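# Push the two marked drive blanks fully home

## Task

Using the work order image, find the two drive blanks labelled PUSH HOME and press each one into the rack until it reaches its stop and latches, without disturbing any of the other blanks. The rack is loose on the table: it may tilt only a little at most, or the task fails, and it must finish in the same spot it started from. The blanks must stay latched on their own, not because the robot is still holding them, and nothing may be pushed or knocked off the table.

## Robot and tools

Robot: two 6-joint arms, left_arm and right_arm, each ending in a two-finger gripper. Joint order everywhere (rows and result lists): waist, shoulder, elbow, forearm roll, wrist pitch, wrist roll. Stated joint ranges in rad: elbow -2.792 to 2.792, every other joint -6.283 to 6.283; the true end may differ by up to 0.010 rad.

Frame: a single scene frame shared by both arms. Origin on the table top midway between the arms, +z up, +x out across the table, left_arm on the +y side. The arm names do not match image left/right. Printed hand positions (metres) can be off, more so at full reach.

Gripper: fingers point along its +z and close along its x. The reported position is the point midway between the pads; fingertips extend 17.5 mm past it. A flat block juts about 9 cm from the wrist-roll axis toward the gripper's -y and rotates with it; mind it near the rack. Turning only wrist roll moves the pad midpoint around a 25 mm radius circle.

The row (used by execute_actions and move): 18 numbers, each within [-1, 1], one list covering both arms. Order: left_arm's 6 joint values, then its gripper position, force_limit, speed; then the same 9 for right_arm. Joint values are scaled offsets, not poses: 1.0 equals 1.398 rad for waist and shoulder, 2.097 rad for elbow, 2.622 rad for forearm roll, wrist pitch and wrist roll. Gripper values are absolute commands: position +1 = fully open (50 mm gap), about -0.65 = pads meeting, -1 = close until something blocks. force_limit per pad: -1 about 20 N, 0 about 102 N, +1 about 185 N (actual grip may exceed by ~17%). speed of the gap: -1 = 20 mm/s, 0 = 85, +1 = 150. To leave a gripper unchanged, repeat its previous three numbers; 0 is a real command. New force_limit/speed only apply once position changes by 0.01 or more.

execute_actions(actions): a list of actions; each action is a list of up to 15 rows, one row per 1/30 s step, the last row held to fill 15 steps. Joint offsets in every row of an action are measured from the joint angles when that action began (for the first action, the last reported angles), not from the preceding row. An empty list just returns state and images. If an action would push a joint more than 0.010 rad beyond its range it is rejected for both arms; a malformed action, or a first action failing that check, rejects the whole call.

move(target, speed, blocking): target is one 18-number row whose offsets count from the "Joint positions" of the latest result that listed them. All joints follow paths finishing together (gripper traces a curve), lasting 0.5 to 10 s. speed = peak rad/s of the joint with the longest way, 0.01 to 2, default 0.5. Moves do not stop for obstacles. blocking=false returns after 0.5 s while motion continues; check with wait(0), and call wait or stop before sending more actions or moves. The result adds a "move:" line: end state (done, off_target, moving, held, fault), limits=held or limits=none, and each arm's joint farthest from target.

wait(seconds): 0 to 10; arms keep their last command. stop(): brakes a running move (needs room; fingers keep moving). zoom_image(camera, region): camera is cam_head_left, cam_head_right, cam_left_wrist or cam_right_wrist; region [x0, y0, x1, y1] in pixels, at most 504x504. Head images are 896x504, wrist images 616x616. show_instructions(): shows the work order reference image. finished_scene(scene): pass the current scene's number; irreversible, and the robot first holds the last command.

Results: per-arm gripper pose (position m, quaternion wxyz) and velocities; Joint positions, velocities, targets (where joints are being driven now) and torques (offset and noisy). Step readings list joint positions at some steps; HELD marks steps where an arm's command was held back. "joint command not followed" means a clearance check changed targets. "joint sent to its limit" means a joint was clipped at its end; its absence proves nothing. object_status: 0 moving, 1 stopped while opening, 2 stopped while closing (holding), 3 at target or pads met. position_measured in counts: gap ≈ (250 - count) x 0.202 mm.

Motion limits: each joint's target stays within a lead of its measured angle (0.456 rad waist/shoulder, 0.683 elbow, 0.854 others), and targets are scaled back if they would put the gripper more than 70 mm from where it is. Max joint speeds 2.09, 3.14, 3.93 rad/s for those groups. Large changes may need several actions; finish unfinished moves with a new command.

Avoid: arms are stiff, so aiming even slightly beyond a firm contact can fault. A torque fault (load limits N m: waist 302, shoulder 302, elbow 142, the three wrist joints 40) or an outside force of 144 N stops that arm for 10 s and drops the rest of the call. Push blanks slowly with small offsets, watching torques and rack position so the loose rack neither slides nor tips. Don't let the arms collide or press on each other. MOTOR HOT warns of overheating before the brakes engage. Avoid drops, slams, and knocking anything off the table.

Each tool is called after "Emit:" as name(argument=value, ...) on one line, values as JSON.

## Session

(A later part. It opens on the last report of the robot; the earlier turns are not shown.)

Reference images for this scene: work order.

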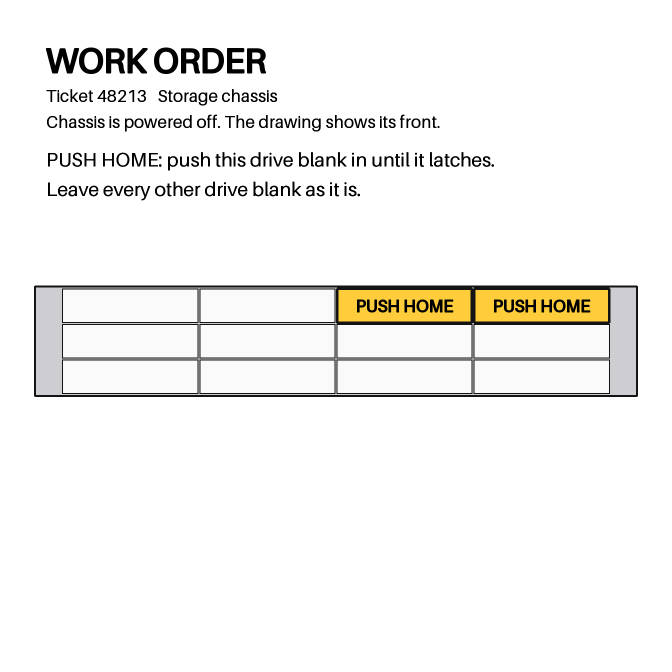

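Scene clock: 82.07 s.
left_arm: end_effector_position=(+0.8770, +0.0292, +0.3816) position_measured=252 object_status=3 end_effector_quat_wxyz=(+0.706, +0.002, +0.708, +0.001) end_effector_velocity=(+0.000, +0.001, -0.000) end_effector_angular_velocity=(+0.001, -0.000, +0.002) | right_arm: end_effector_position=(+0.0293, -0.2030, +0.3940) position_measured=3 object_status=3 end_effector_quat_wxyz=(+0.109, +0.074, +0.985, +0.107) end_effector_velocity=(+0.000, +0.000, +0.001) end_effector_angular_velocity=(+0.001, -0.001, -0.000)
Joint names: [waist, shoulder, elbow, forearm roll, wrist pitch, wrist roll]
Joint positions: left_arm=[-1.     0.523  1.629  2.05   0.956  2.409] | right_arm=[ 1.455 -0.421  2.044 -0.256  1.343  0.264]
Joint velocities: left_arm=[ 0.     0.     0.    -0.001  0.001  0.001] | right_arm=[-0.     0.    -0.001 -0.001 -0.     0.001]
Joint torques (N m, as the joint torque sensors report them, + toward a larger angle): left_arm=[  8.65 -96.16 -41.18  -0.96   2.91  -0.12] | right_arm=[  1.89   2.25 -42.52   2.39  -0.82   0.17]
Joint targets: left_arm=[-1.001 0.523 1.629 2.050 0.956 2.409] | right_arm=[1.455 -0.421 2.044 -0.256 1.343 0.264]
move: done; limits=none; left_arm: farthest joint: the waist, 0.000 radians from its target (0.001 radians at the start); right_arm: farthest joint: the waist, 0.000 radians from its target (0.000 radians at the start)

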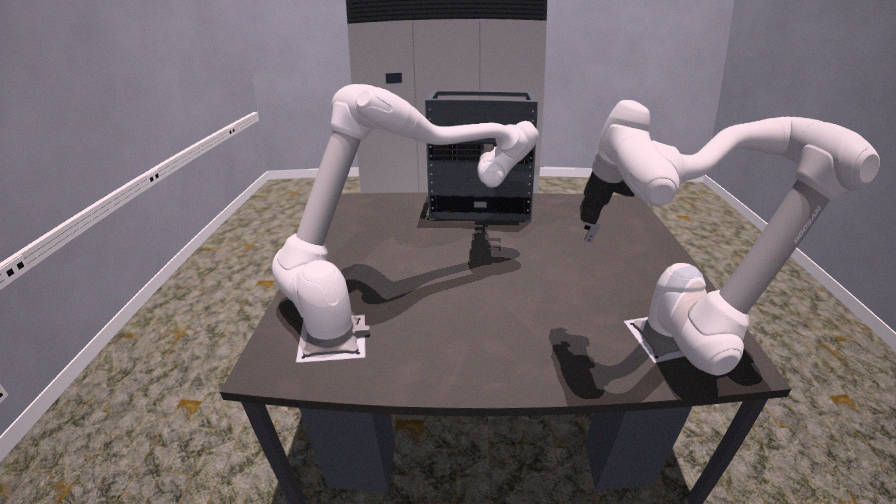

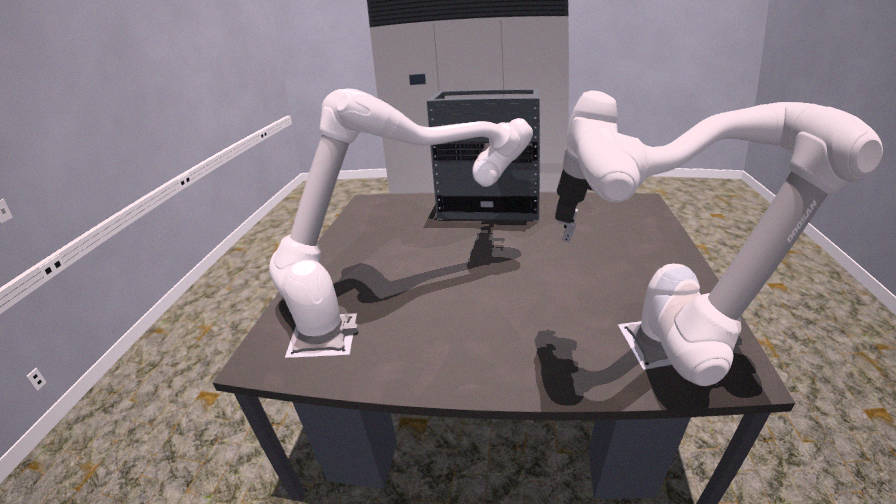

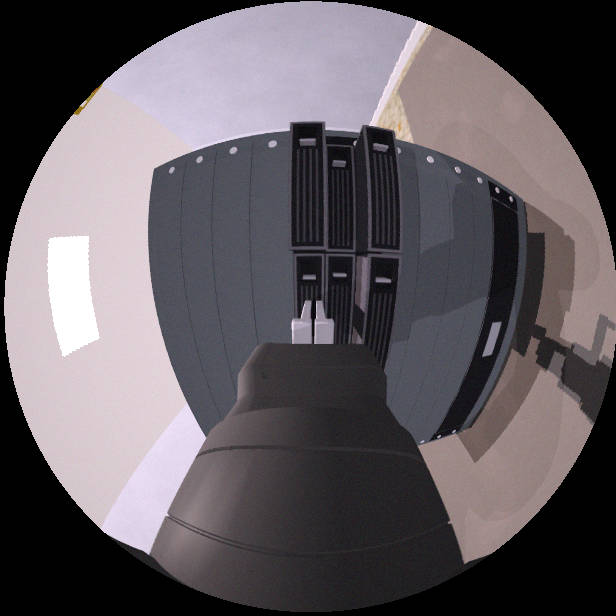

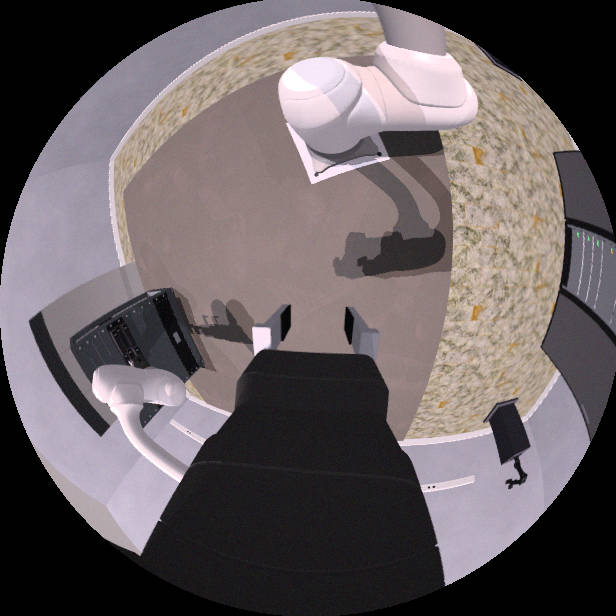

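Emit:
move(target=[0.00072,0.00062,-0.00071,0.00017,-0.00039,0.00008,-1,-0.5,1,0,0,0,0,0,0,1,0,0], speed=0.01)

Emit:
zoom_image(camera="cam_left_wrist", region=[270, 230, 410, 350])

Scene clock: 83.87 s.
left_arm: end_effector_position=(+0.8780, +0.0293, +0.3816) position_measured=252 object_status=3 end_effector_quat_wxyz=(+0.706, +0.002, +0.708, +0.001) end_effector_velocity=(-0.000, -0.000, -0.001) end_effector_angular_velocity=(+0.001, +0.001, -0.000) | right_arm: end_effector_position=(+0.0293, -0.2030, +0.3940) position_measured=3 object_status=3 end_effector_quat_wxyz=(+0.109, +0.074, +0.985, +0.107) end_effector_velocity=(-0.000, +0.000, -0.000) end_effector_angular_velocity=(+0.000, +0.000, +0.000)
Joint names: [waist, shoulder, elbow, forearm roll, wrist pitch, wrist roll]
Joint positions: left_arm=[-0.999  0.524  1.628  2.051  0.955  2.409] | right_arm=[ 1.455 -0.421  2.044 -0.256  1.343  0.264]
Joint velocities: left_arm=[-0.  0.  0. -0. -0.  0.] | right_arm=[-0.     0.     0.     0.    -0.001  0.   ]
Joint torques (N m, as the joint torque sensors report them, + toward a larger angle): left_arm=[  8.88 -95.58 -41.61  -0.7    3.31   0.17] | right_arm=[ -0.37   1.65 -43.2    2.5   -0.52   0.39]
Joint targets: left_arm=[-0.999 0.524 1.628 2.051 0.955 2.409] | right_arm=[1.455 -0.421 2.044 -0.256 1.343 0.264]
move: done; limits=none; left_arm: farthest joint: the waist, 0.000 radians from its target (0.002 radians at the start); right_arm: farthest joint: the waist, 0.000 radians from its target (0.000 radians at the start)

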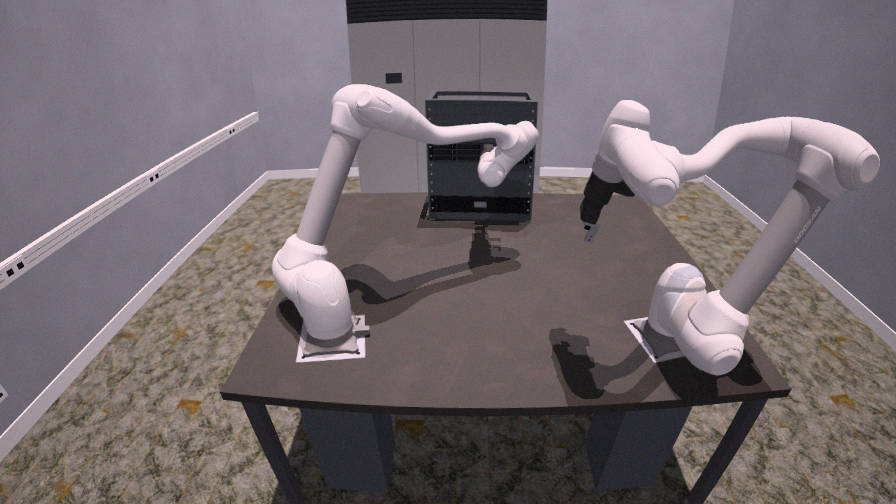

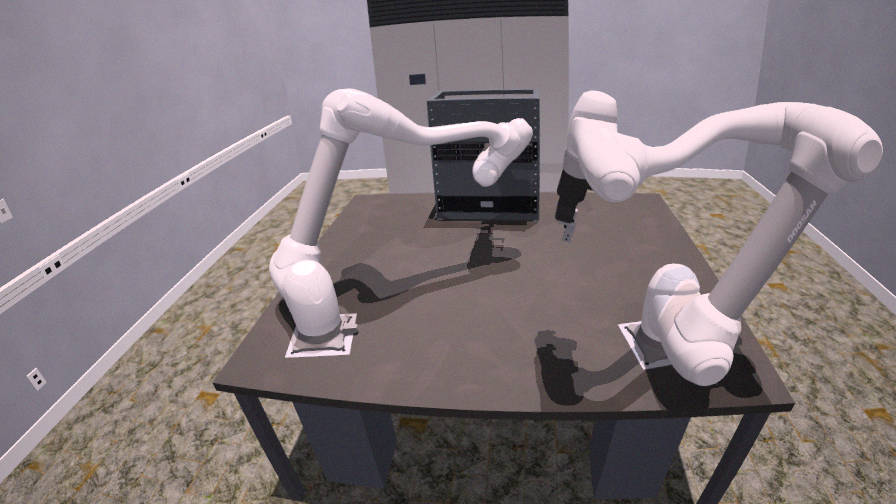

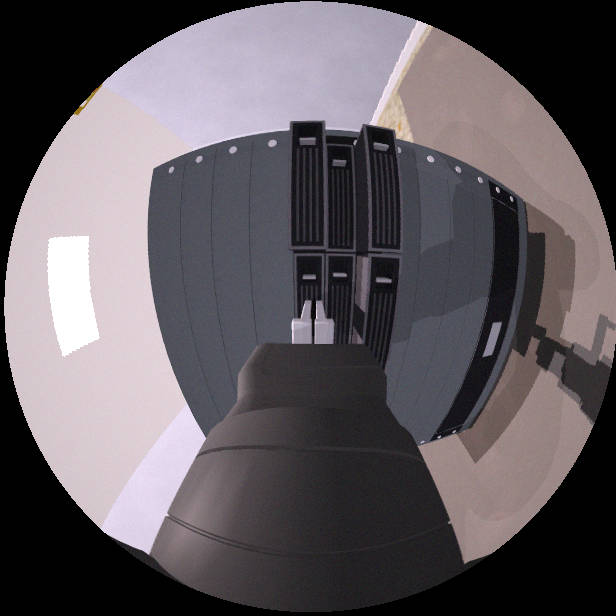

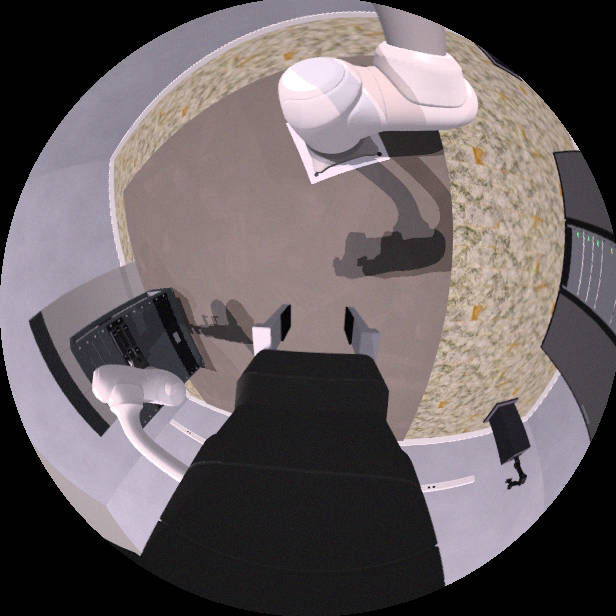

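Region (270, 230, 410, 350) of cam_left_wrist's 616x616 image, scaled by 3.600, with more detail than that image has; it fills the top 432 rows of this view, and the rest is white.

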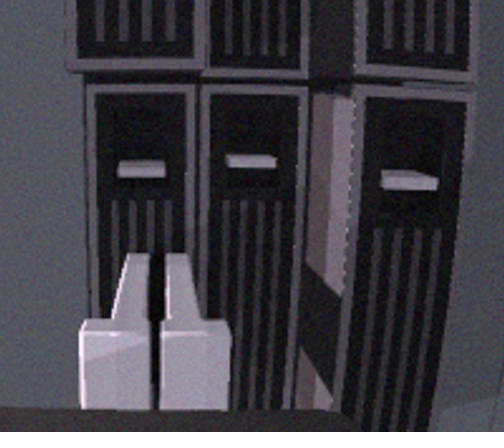

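Emit:
move(target=[0.00072,0.00065,-0.00071,0.00017,-0.00039,0.00008,-1,-0.5,1,0,0,0,0,0,0,1,0,0], speed=0.01)

Scene clock: 86.23 s.
left_arm: end_effector_position=(+0.8789, +0.0293, +0.3816) position_measured=252 object_status=3 end_effector_quat_wxyz=(+0.706, +0.002, +0.708, +0.001) end_effector_velocity=(+0.000, +0.000, +0.000) end_effector_angular_velocity=(+0.001, -0.000, -0.000) | right_arm: end_effector_position=(+0.0293, -0.2030, +0.3940) position_measured=3 object_status=3 end_effector_quat_wxyz=(+0.109, +0.074, +0.985, +0.107) end_effector_velocity=(+0.000, -0.001, +0.000) end_effector_angular_velocity=(-0.002, -0.000, -0.001)
Joint names: [waist, shoulder, elbow, forearm roll, wrist pitch, wrist roll]
Joint positions: left_arm=[-0.999  0.525  1.626  2.051  0.954  2.409] | right_arm=[ 1.455 -0.421  2.044 -0.256  1.343  0.264]
Joint velocities: left_arm=[ 0.    -0.     0.     0.    -0.     0.001] | right_arm=[ 0.    -0.    -0.    -0.     0.002  0.   ]
Joint torques (N m, as the joint torque sensors report them, + toward a larger angle): left_arm=[ 19.84 -90.41 -47.21  -0.83   2.25  -0.01] | right_arm=[ -1.33   1.61 -43.6    2.41  -0.61   0.26]
Joint targets: left_arm=[-0.998 0.525 1.626 2.051 0.954 2.409] | right_arm=[1.455 -0.421 2.044 -0.256 1.343 0.264]
move: done; limits=none; left_arm: farthest joint: the waist, 0.001 radians from its target (0.001 radians at the start); right_arm: farthest joint: the waist, 0.000 radians from its target (0.000 radians at the start)

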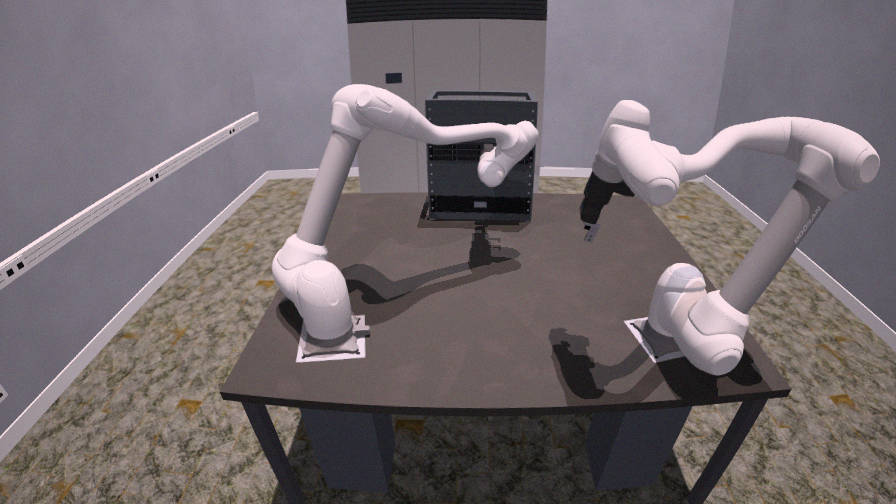

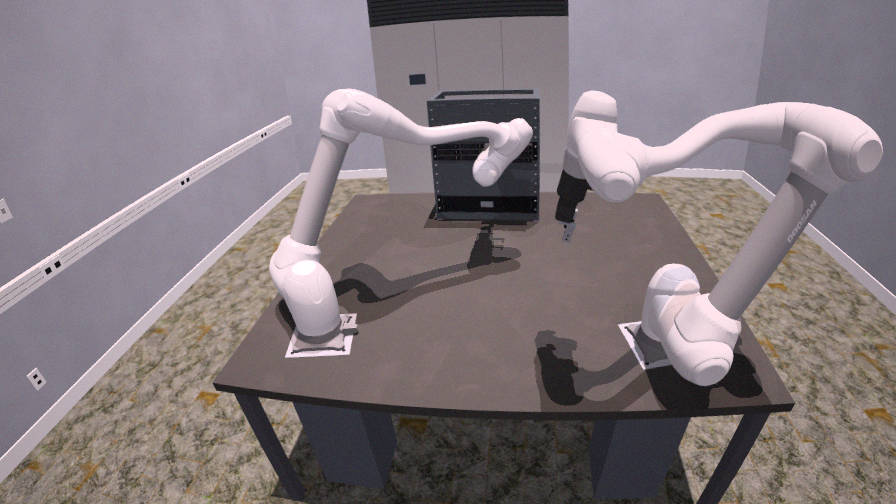

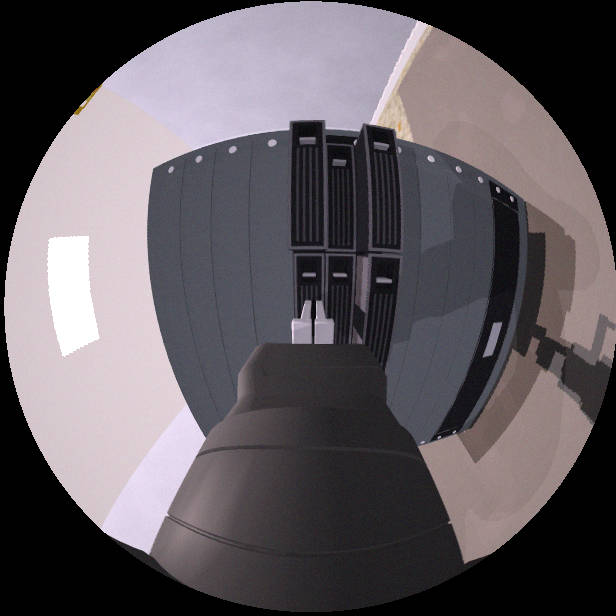

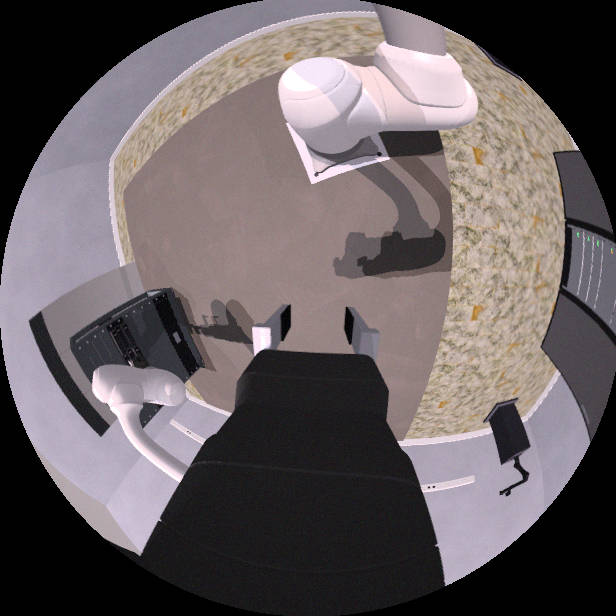

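Emit:
move(target=[-0.0453,-0.0436,0.0467,-0.0111,0.0241,-0.0044,-1,-0.5,1,0,0,0,0,0,0,1,0,0], speed=0.15)

Emit:
move(target=[-0.0587,0.0773,-0.0855,-0.0380,0.0135,0.0408,-1,-0.5,1,0,0,0,0,0,0,1,0,0], speed=0.2)

Emit:
zoom_image(camera="cam_left_wrist", region=[200, 110, 440, 350])

Scene clock: 94.90 s.
left_arm: end_effector_position=(+0.8148, +0.0292, +0.3825) position_measured=252 object_status=3 end_effector_quat_wxyz=(+0.706, +0.002, +0.708, +0.001) end_effector_velocity=(-0.000, -0.000, -0.000) end_effector_angular_velocity=(-0.002, +0.001, -0.001) | right_arm: end_effector_position=(+0.0293, -0.2030, +0.3940) position_measured=3 object_status=3 end_effector_quat_wxyz=(+0.109, +0.074, +0.985, +0.107) end_effector_velocity=(-0.000, -0.000, -0.001) end_effector_angular_velocity=(-0.001, +0.000, -0.000)
Joint names: [waist, shoulder, elbow, forearm roll, wrist pitch, wrist roll]
Joint positions: left_arm=[-1.062  0.464  1.724  2.022  1.017  2.398] | right_arm=[ 1.455 -0.421  2.044 -0.256  1.343  0.264]
Joint velocities: left_arm=[ 0.    -0.     0.     0.    -0.001 -0.002] | right_arm=[0.    0.    0.001 0.001 0.    0.   ]
Joint torques (N m, as the joint torque sensors report them, + toward a larger angle): left_arm=[  2.84 -91.14 -39.5   -0.04   2.27  -0.15] | right_arm=[ -0.46   1.51 -43.03   2.26  -0.81   0.19]
Joint targets: left_arm=[-1.062 0.464 1.724 2.022 1.017 2.398] | right_arm=[1.455 -0.421 2.044 -0.256 1.343 0.264]
move: done; limits=none; left_arm: farthest joint: the waist, 0.000 radians from its target (0.064 radians at the start); right_arm: farthest joint: the waist, 0.000 radians from its target (0.000 radians at the start)

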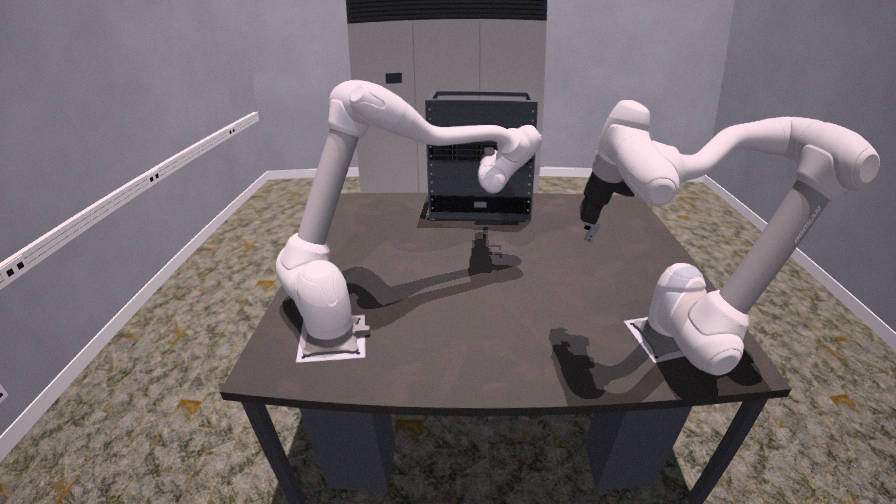

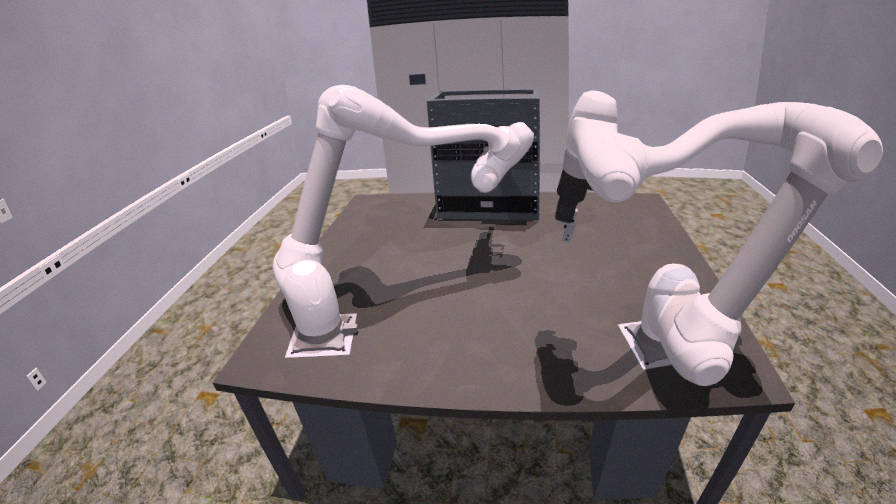

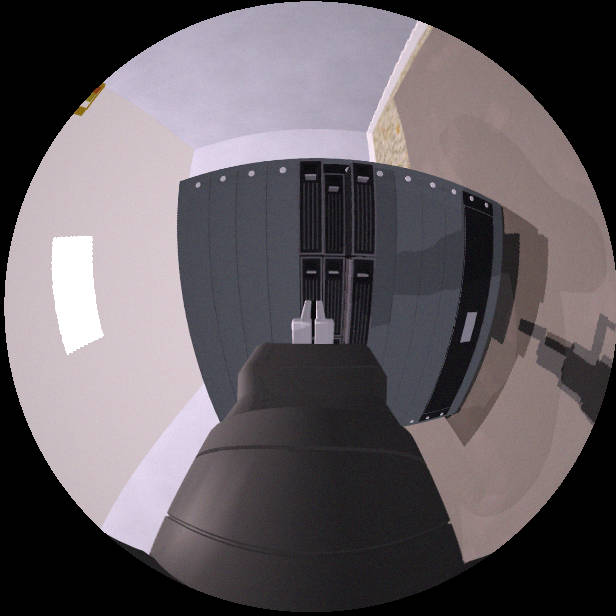

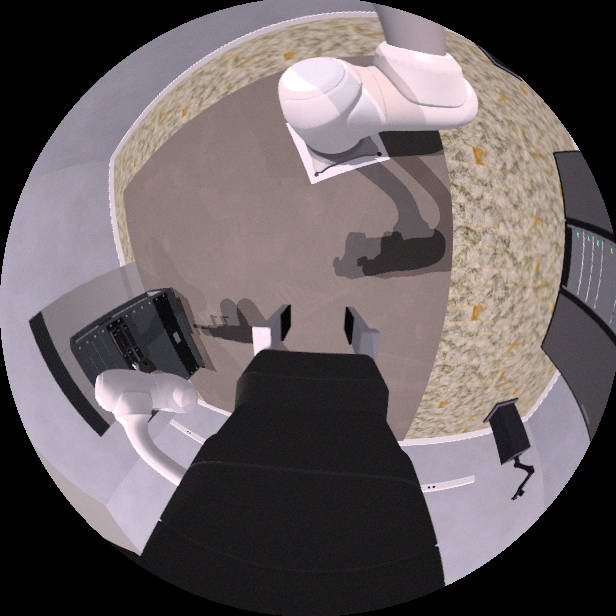

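Scene clock: 96.10 s.
left_arm: end_effector_position=(+0.8150, -0.0752, +0.3827) position_measured=252 object_status=3 end_effector_quat_wxyz=(+0.706, +0.002, +0.708, +0.000) end_effector_velocity=(+0.000, +0.000, +0.000) end_effector_angular_velocity=(-0.002, +0.000, +0.000) | right_arm: end_effector_position=(+0.0293, -0.2030, +0.3940) position_measured=3 object_status=3 end_effector_quat_wxyz=(+0.109, +0.074, +0.985, +0.107) end_effector_velocity=(-0.000, +0.000, +0.001) end_effector_angular_velocity=(+0.001, +0.000, +0.000)
Joint names: [waist, shoulder, elbow, forearm roll, wrist pitch, wrist roll]
Joint positions: left_arm=[-1.144  0.572  1.545  1.922  1.052  2.505] | right_arm=[ 1.455 -0.421  2.044 -0.256  1.343  0.264]
Joint velocities: left_arm=[ 0.     0.    -0.    -0.    -0.    -0.002] | right_arm=[ 0.    -0.    -0.001  0.001  0.001 -0.   ]
Joint torques (N m, as the joint torque sensors report them, + toward a larger angle): left_arm=[   1.52 -102.07  -41.82    0.72    1.84   -0.21] | right_arm=[  1.18   3.33 -43.14   2.36  -0.62   0.37]
Joint targets: left_arm=[-1.144 0.572 1.545 1.922 1.052 2.505] | right_arm=[1.455 -0.421 2.044 -0.256 1.343 0.264]
move: done; limits=none; left_arm: farthest joint: the waist, 0.000 radians from its target (0.082 radians at the start); right_arm: farthest joint: the waist, 0.000 radians from its target (0.000 radians at the start)

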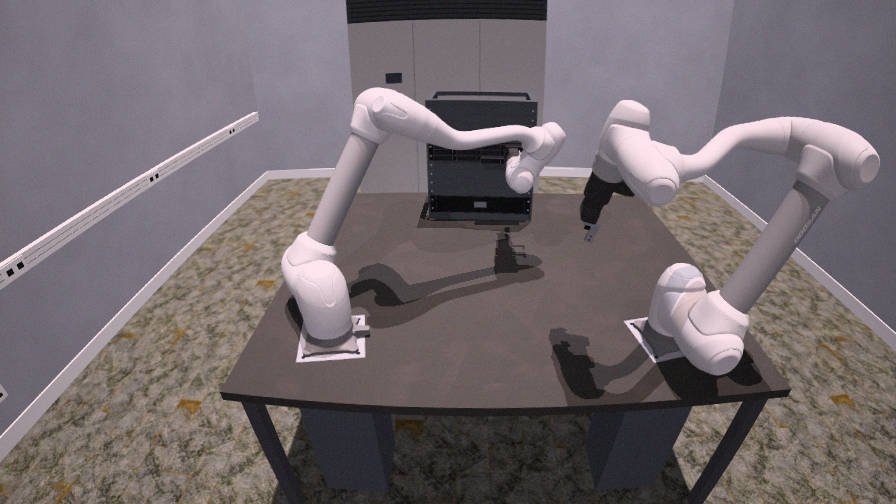

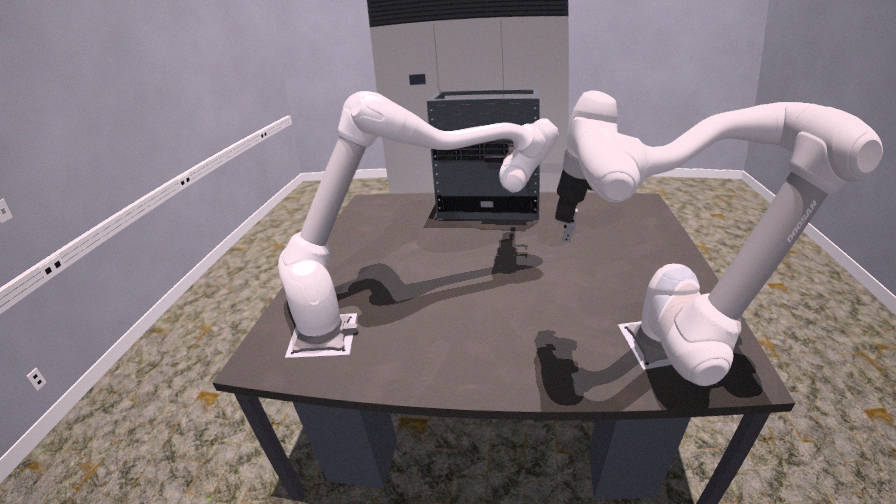

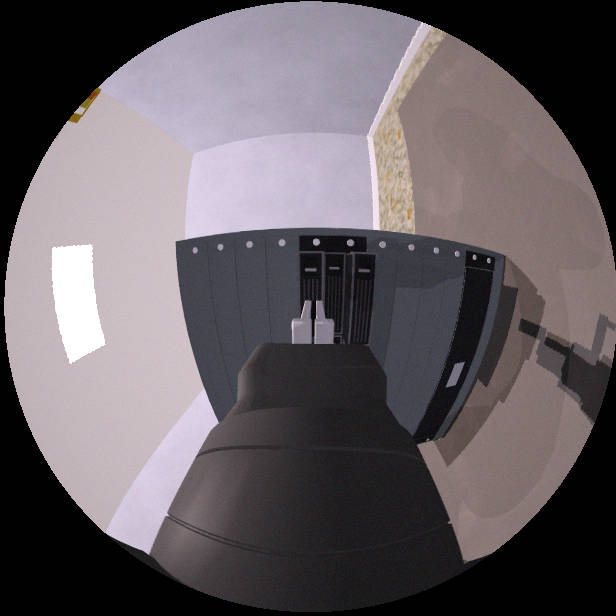

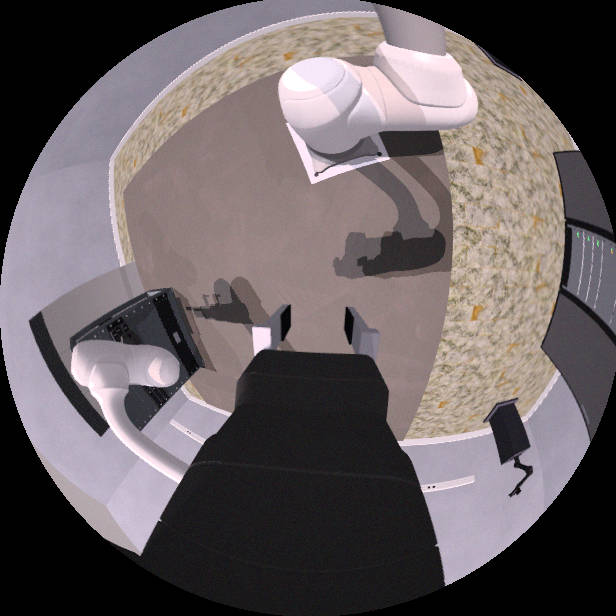

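Region (200, 110, 440, 350) of cam_left_wrist's 616x616 image, scaled by 2.100, with more detail than that image has.

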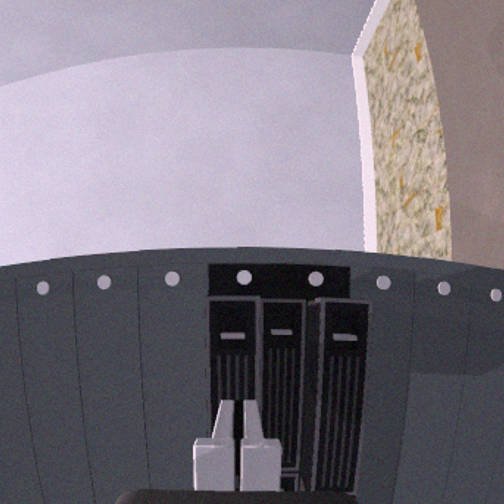

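Emit:
move(target=[0.0138,0.0126,-0.0145,0.0023,-0.0076,0.0027,-1,-0.5,1,0,0,0,0,0,0,1,0,0], speed=0.06)

Emit:
move(target=[0.0227,0.0208,-0.0239,0.0038,-0.0126,0.0045,-1,-0.5,1,0,0,0,0,0,0,1,0,0], speed=0.02)

Emit:
zoom_image(camera="cam_left_wrist", region=[270, 200, 410, 350])

Scene clock: 99.87 s.
left_arm: end_effector_position=(+0.8349, -0.0758, +0.3828) position_measured=252 object_status=3 end_effector_quat_wxyz=(+0.706, +0.002, +0.708, +0.000) end_effector_velocity=(-0.000, -0.000, +0.001) end_effector_angular_velocity=(+0.001, -0.001, +0.000) | right_arm: end_effector_position=(+0.0293, -0.2030, +0.3940) position_measured=3 object_status=3 end_effector_quat_wxyz=(+0.109, +0.074, +0.985, +0.107) end_effector_velocity=(-0.000, +0.001, +0.001) end_effector_angular_velocity=(+0.002, +0.001, +0.001)
Joint names: [waist, shoulder, elbow, forearm roll, wrist pitch, wrist roll]
Joint positions: left_arm=[-1.125  0.59   1.514  1.928  1.032  2.512] | right_arm=[ 1.455 -0.421  2.044 -0.256  1.343  0.264]
Joint velocities: left_arm=[-0.    -0.    -0.     0.     0.001  0.001] | right_arm=[ 0.    -0.    -0.001  0.001 -0.001 -0.001]
Joint torques (N m, as the joint torque sensors report them, + toward a larger angle): left_arm=[   1.56 -103.29  -41.6     0.58    1.93   -0.05] | right_arm=[ -0.04   1.28 -43.37   2.25  -0.8    0.11]
Joint targets: left_arm=[-1.125 0.590 1.514 1.928 1.032 2.512] | right_arm=[1.455 -0.421 2.044 -0.256 1.343 0.264]
move: done; limits=none; left_arm: farthest joint: the waist, 0.000 radians from its target (0.019 radians at the start); right_arm: farthest joint: the waist, 0.000 radians from its target (0.000 radians at the start)

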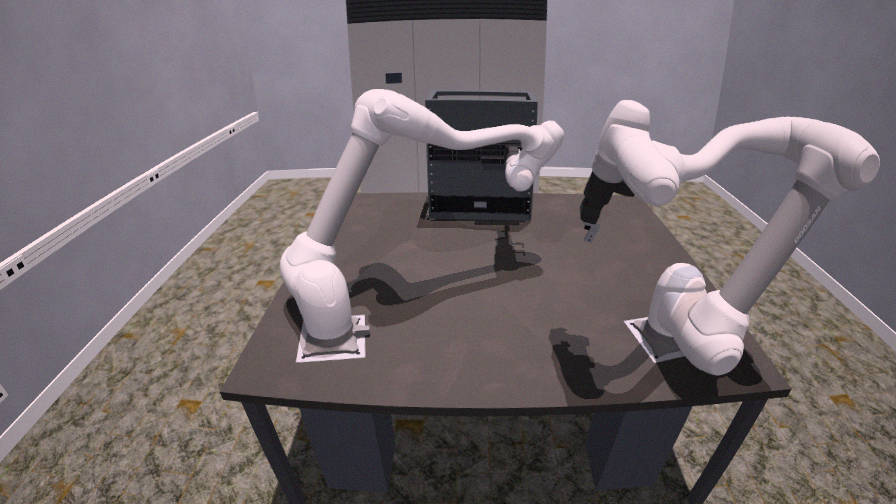

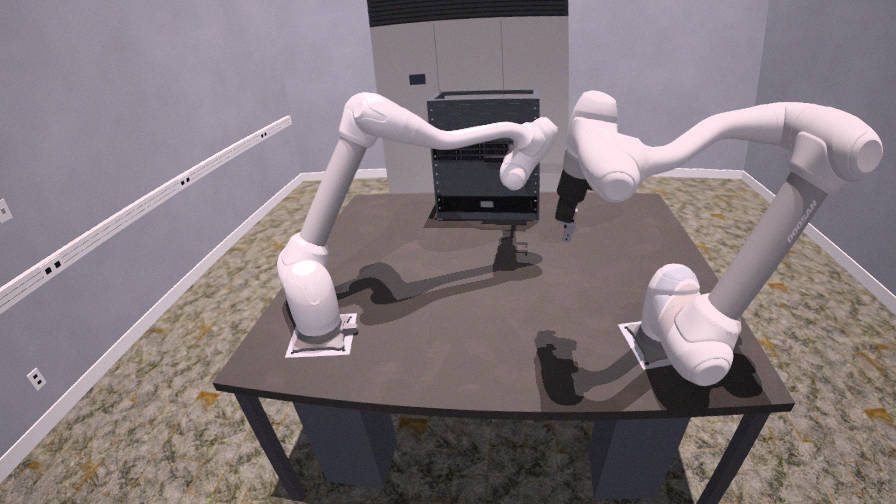

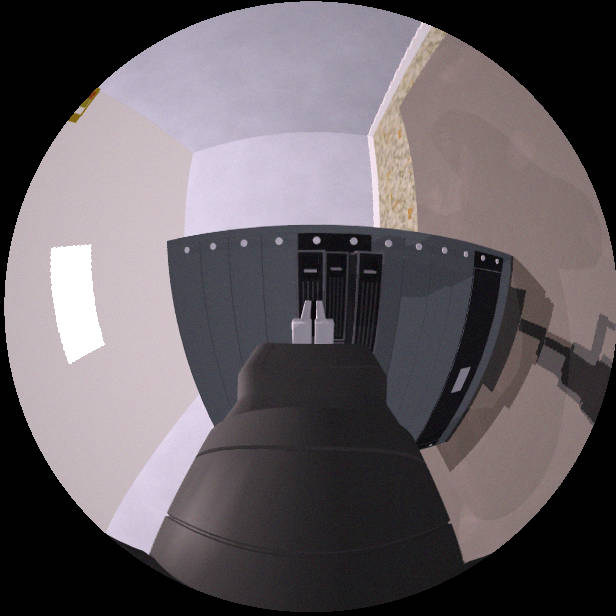

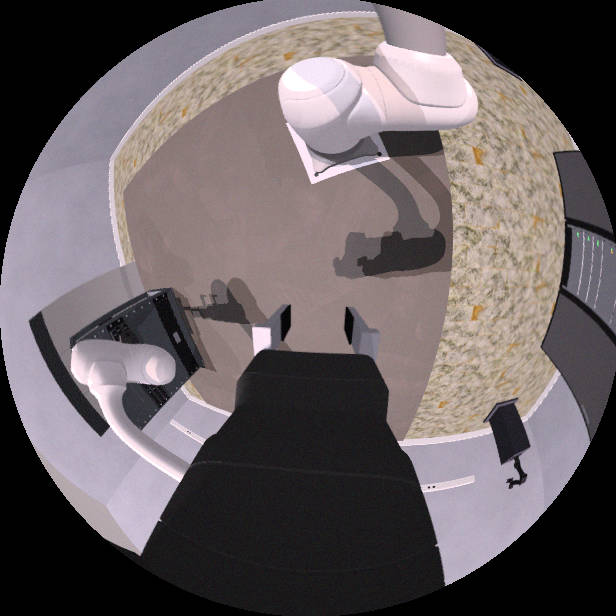

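Scene clock: 102.60 s.
left_arm: end_effector_position=(+0.8679, -0.0753, +0.3828) position_measured=252 object_status=3 end_effector_quat_wxyz=(+0.707, +0.002, +0.708, +0.000) end_effector_velocity=(+0.000, -0.000, +0.000) end_effector_angular_velocity=(+0.001, -0.000, -0.001) | right_arm: end_effector_position=(+0.0293, -0.2030, +0.3940) position_measured=3 object_status=3 end_effector_quat_wxyz=(+0.109, +0.074, +0.985, +0.107) end_effector_velocity=(-0.000, -0.000, +0.000) end_effector_angular_velocity=(-0.001, +0.000, +0.000)
Joint names: [waist, shoulder, elbow, forearm roll, wrist pitch, wrist roll]
Joint positions: left_arm=[-1.093  0.619  1.464  1.938  0.999  2.524] | right_arm=[ 1.455 -0.421  2.044 -0.256  1.343  0.264]
Joint velocities: left_arm=[ 0.    -0.     0.     0.001 -0.001  0.001] | right_arm=[ 0.    -0.    -0.     0.     0.001 -0.   ]
Joint torques (N m, as the joint torque sensors report them, + toward a larger angle): left_arm=[   9.16 -107.27  -43.     -0.15    2.92   -0.31] | right_arm=[  1.26   1.86 -44.28   2.55  -0.87   0.3 ]
Joint targets: left_arm=[-1.093 0.619 1.464 1.938 0.999 2.524] | right_arm=[1.455 -0.421 2.044 -0.256 1.343 0.264]
move: done; limits=none; left_arm: farthest joint: the elbow, 0.001 radians from its target (0.051 radians at the start); right_arm: farthest joint: the waist, 0.000 radians from its target (0.000 radians at the start)

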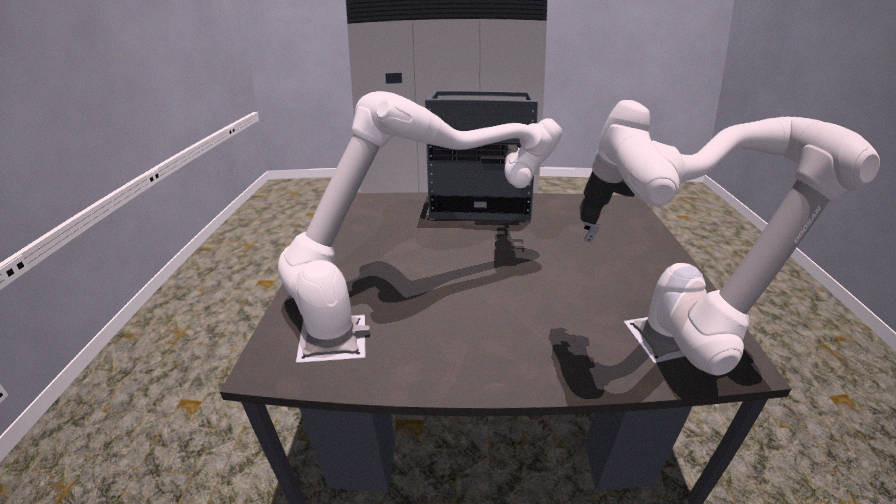

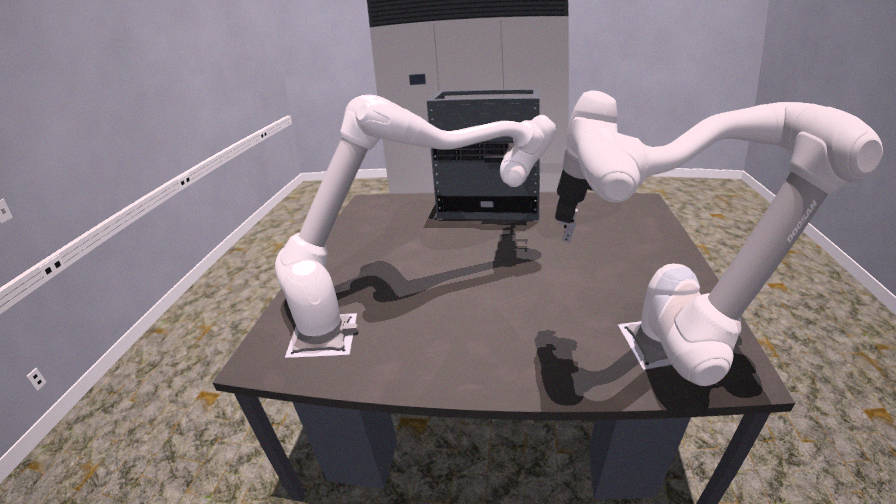

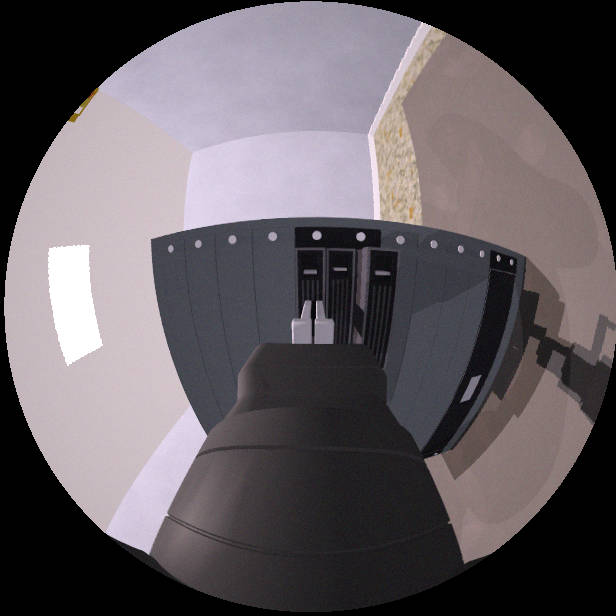

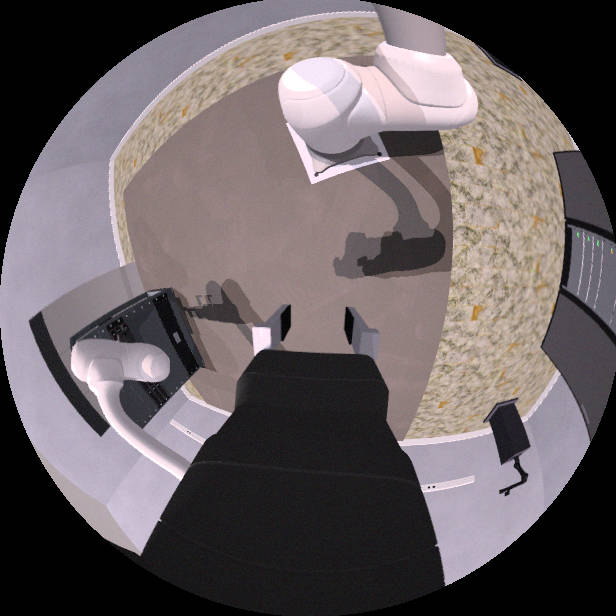

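Region (270, 200, 410, 350) of cam_left_wrist's 616x616 image, scaled by 3.360, with more detail than that image has; it fills the left 470 columns of this view, and the rest is white.

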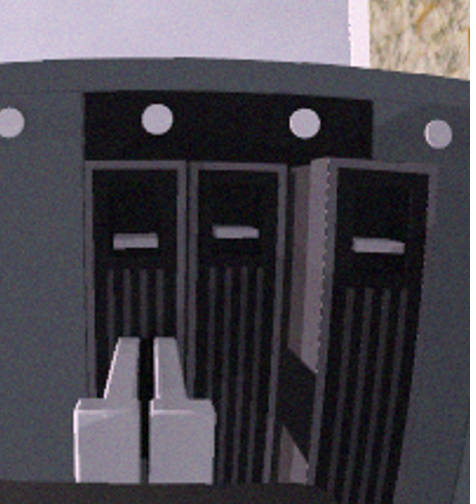

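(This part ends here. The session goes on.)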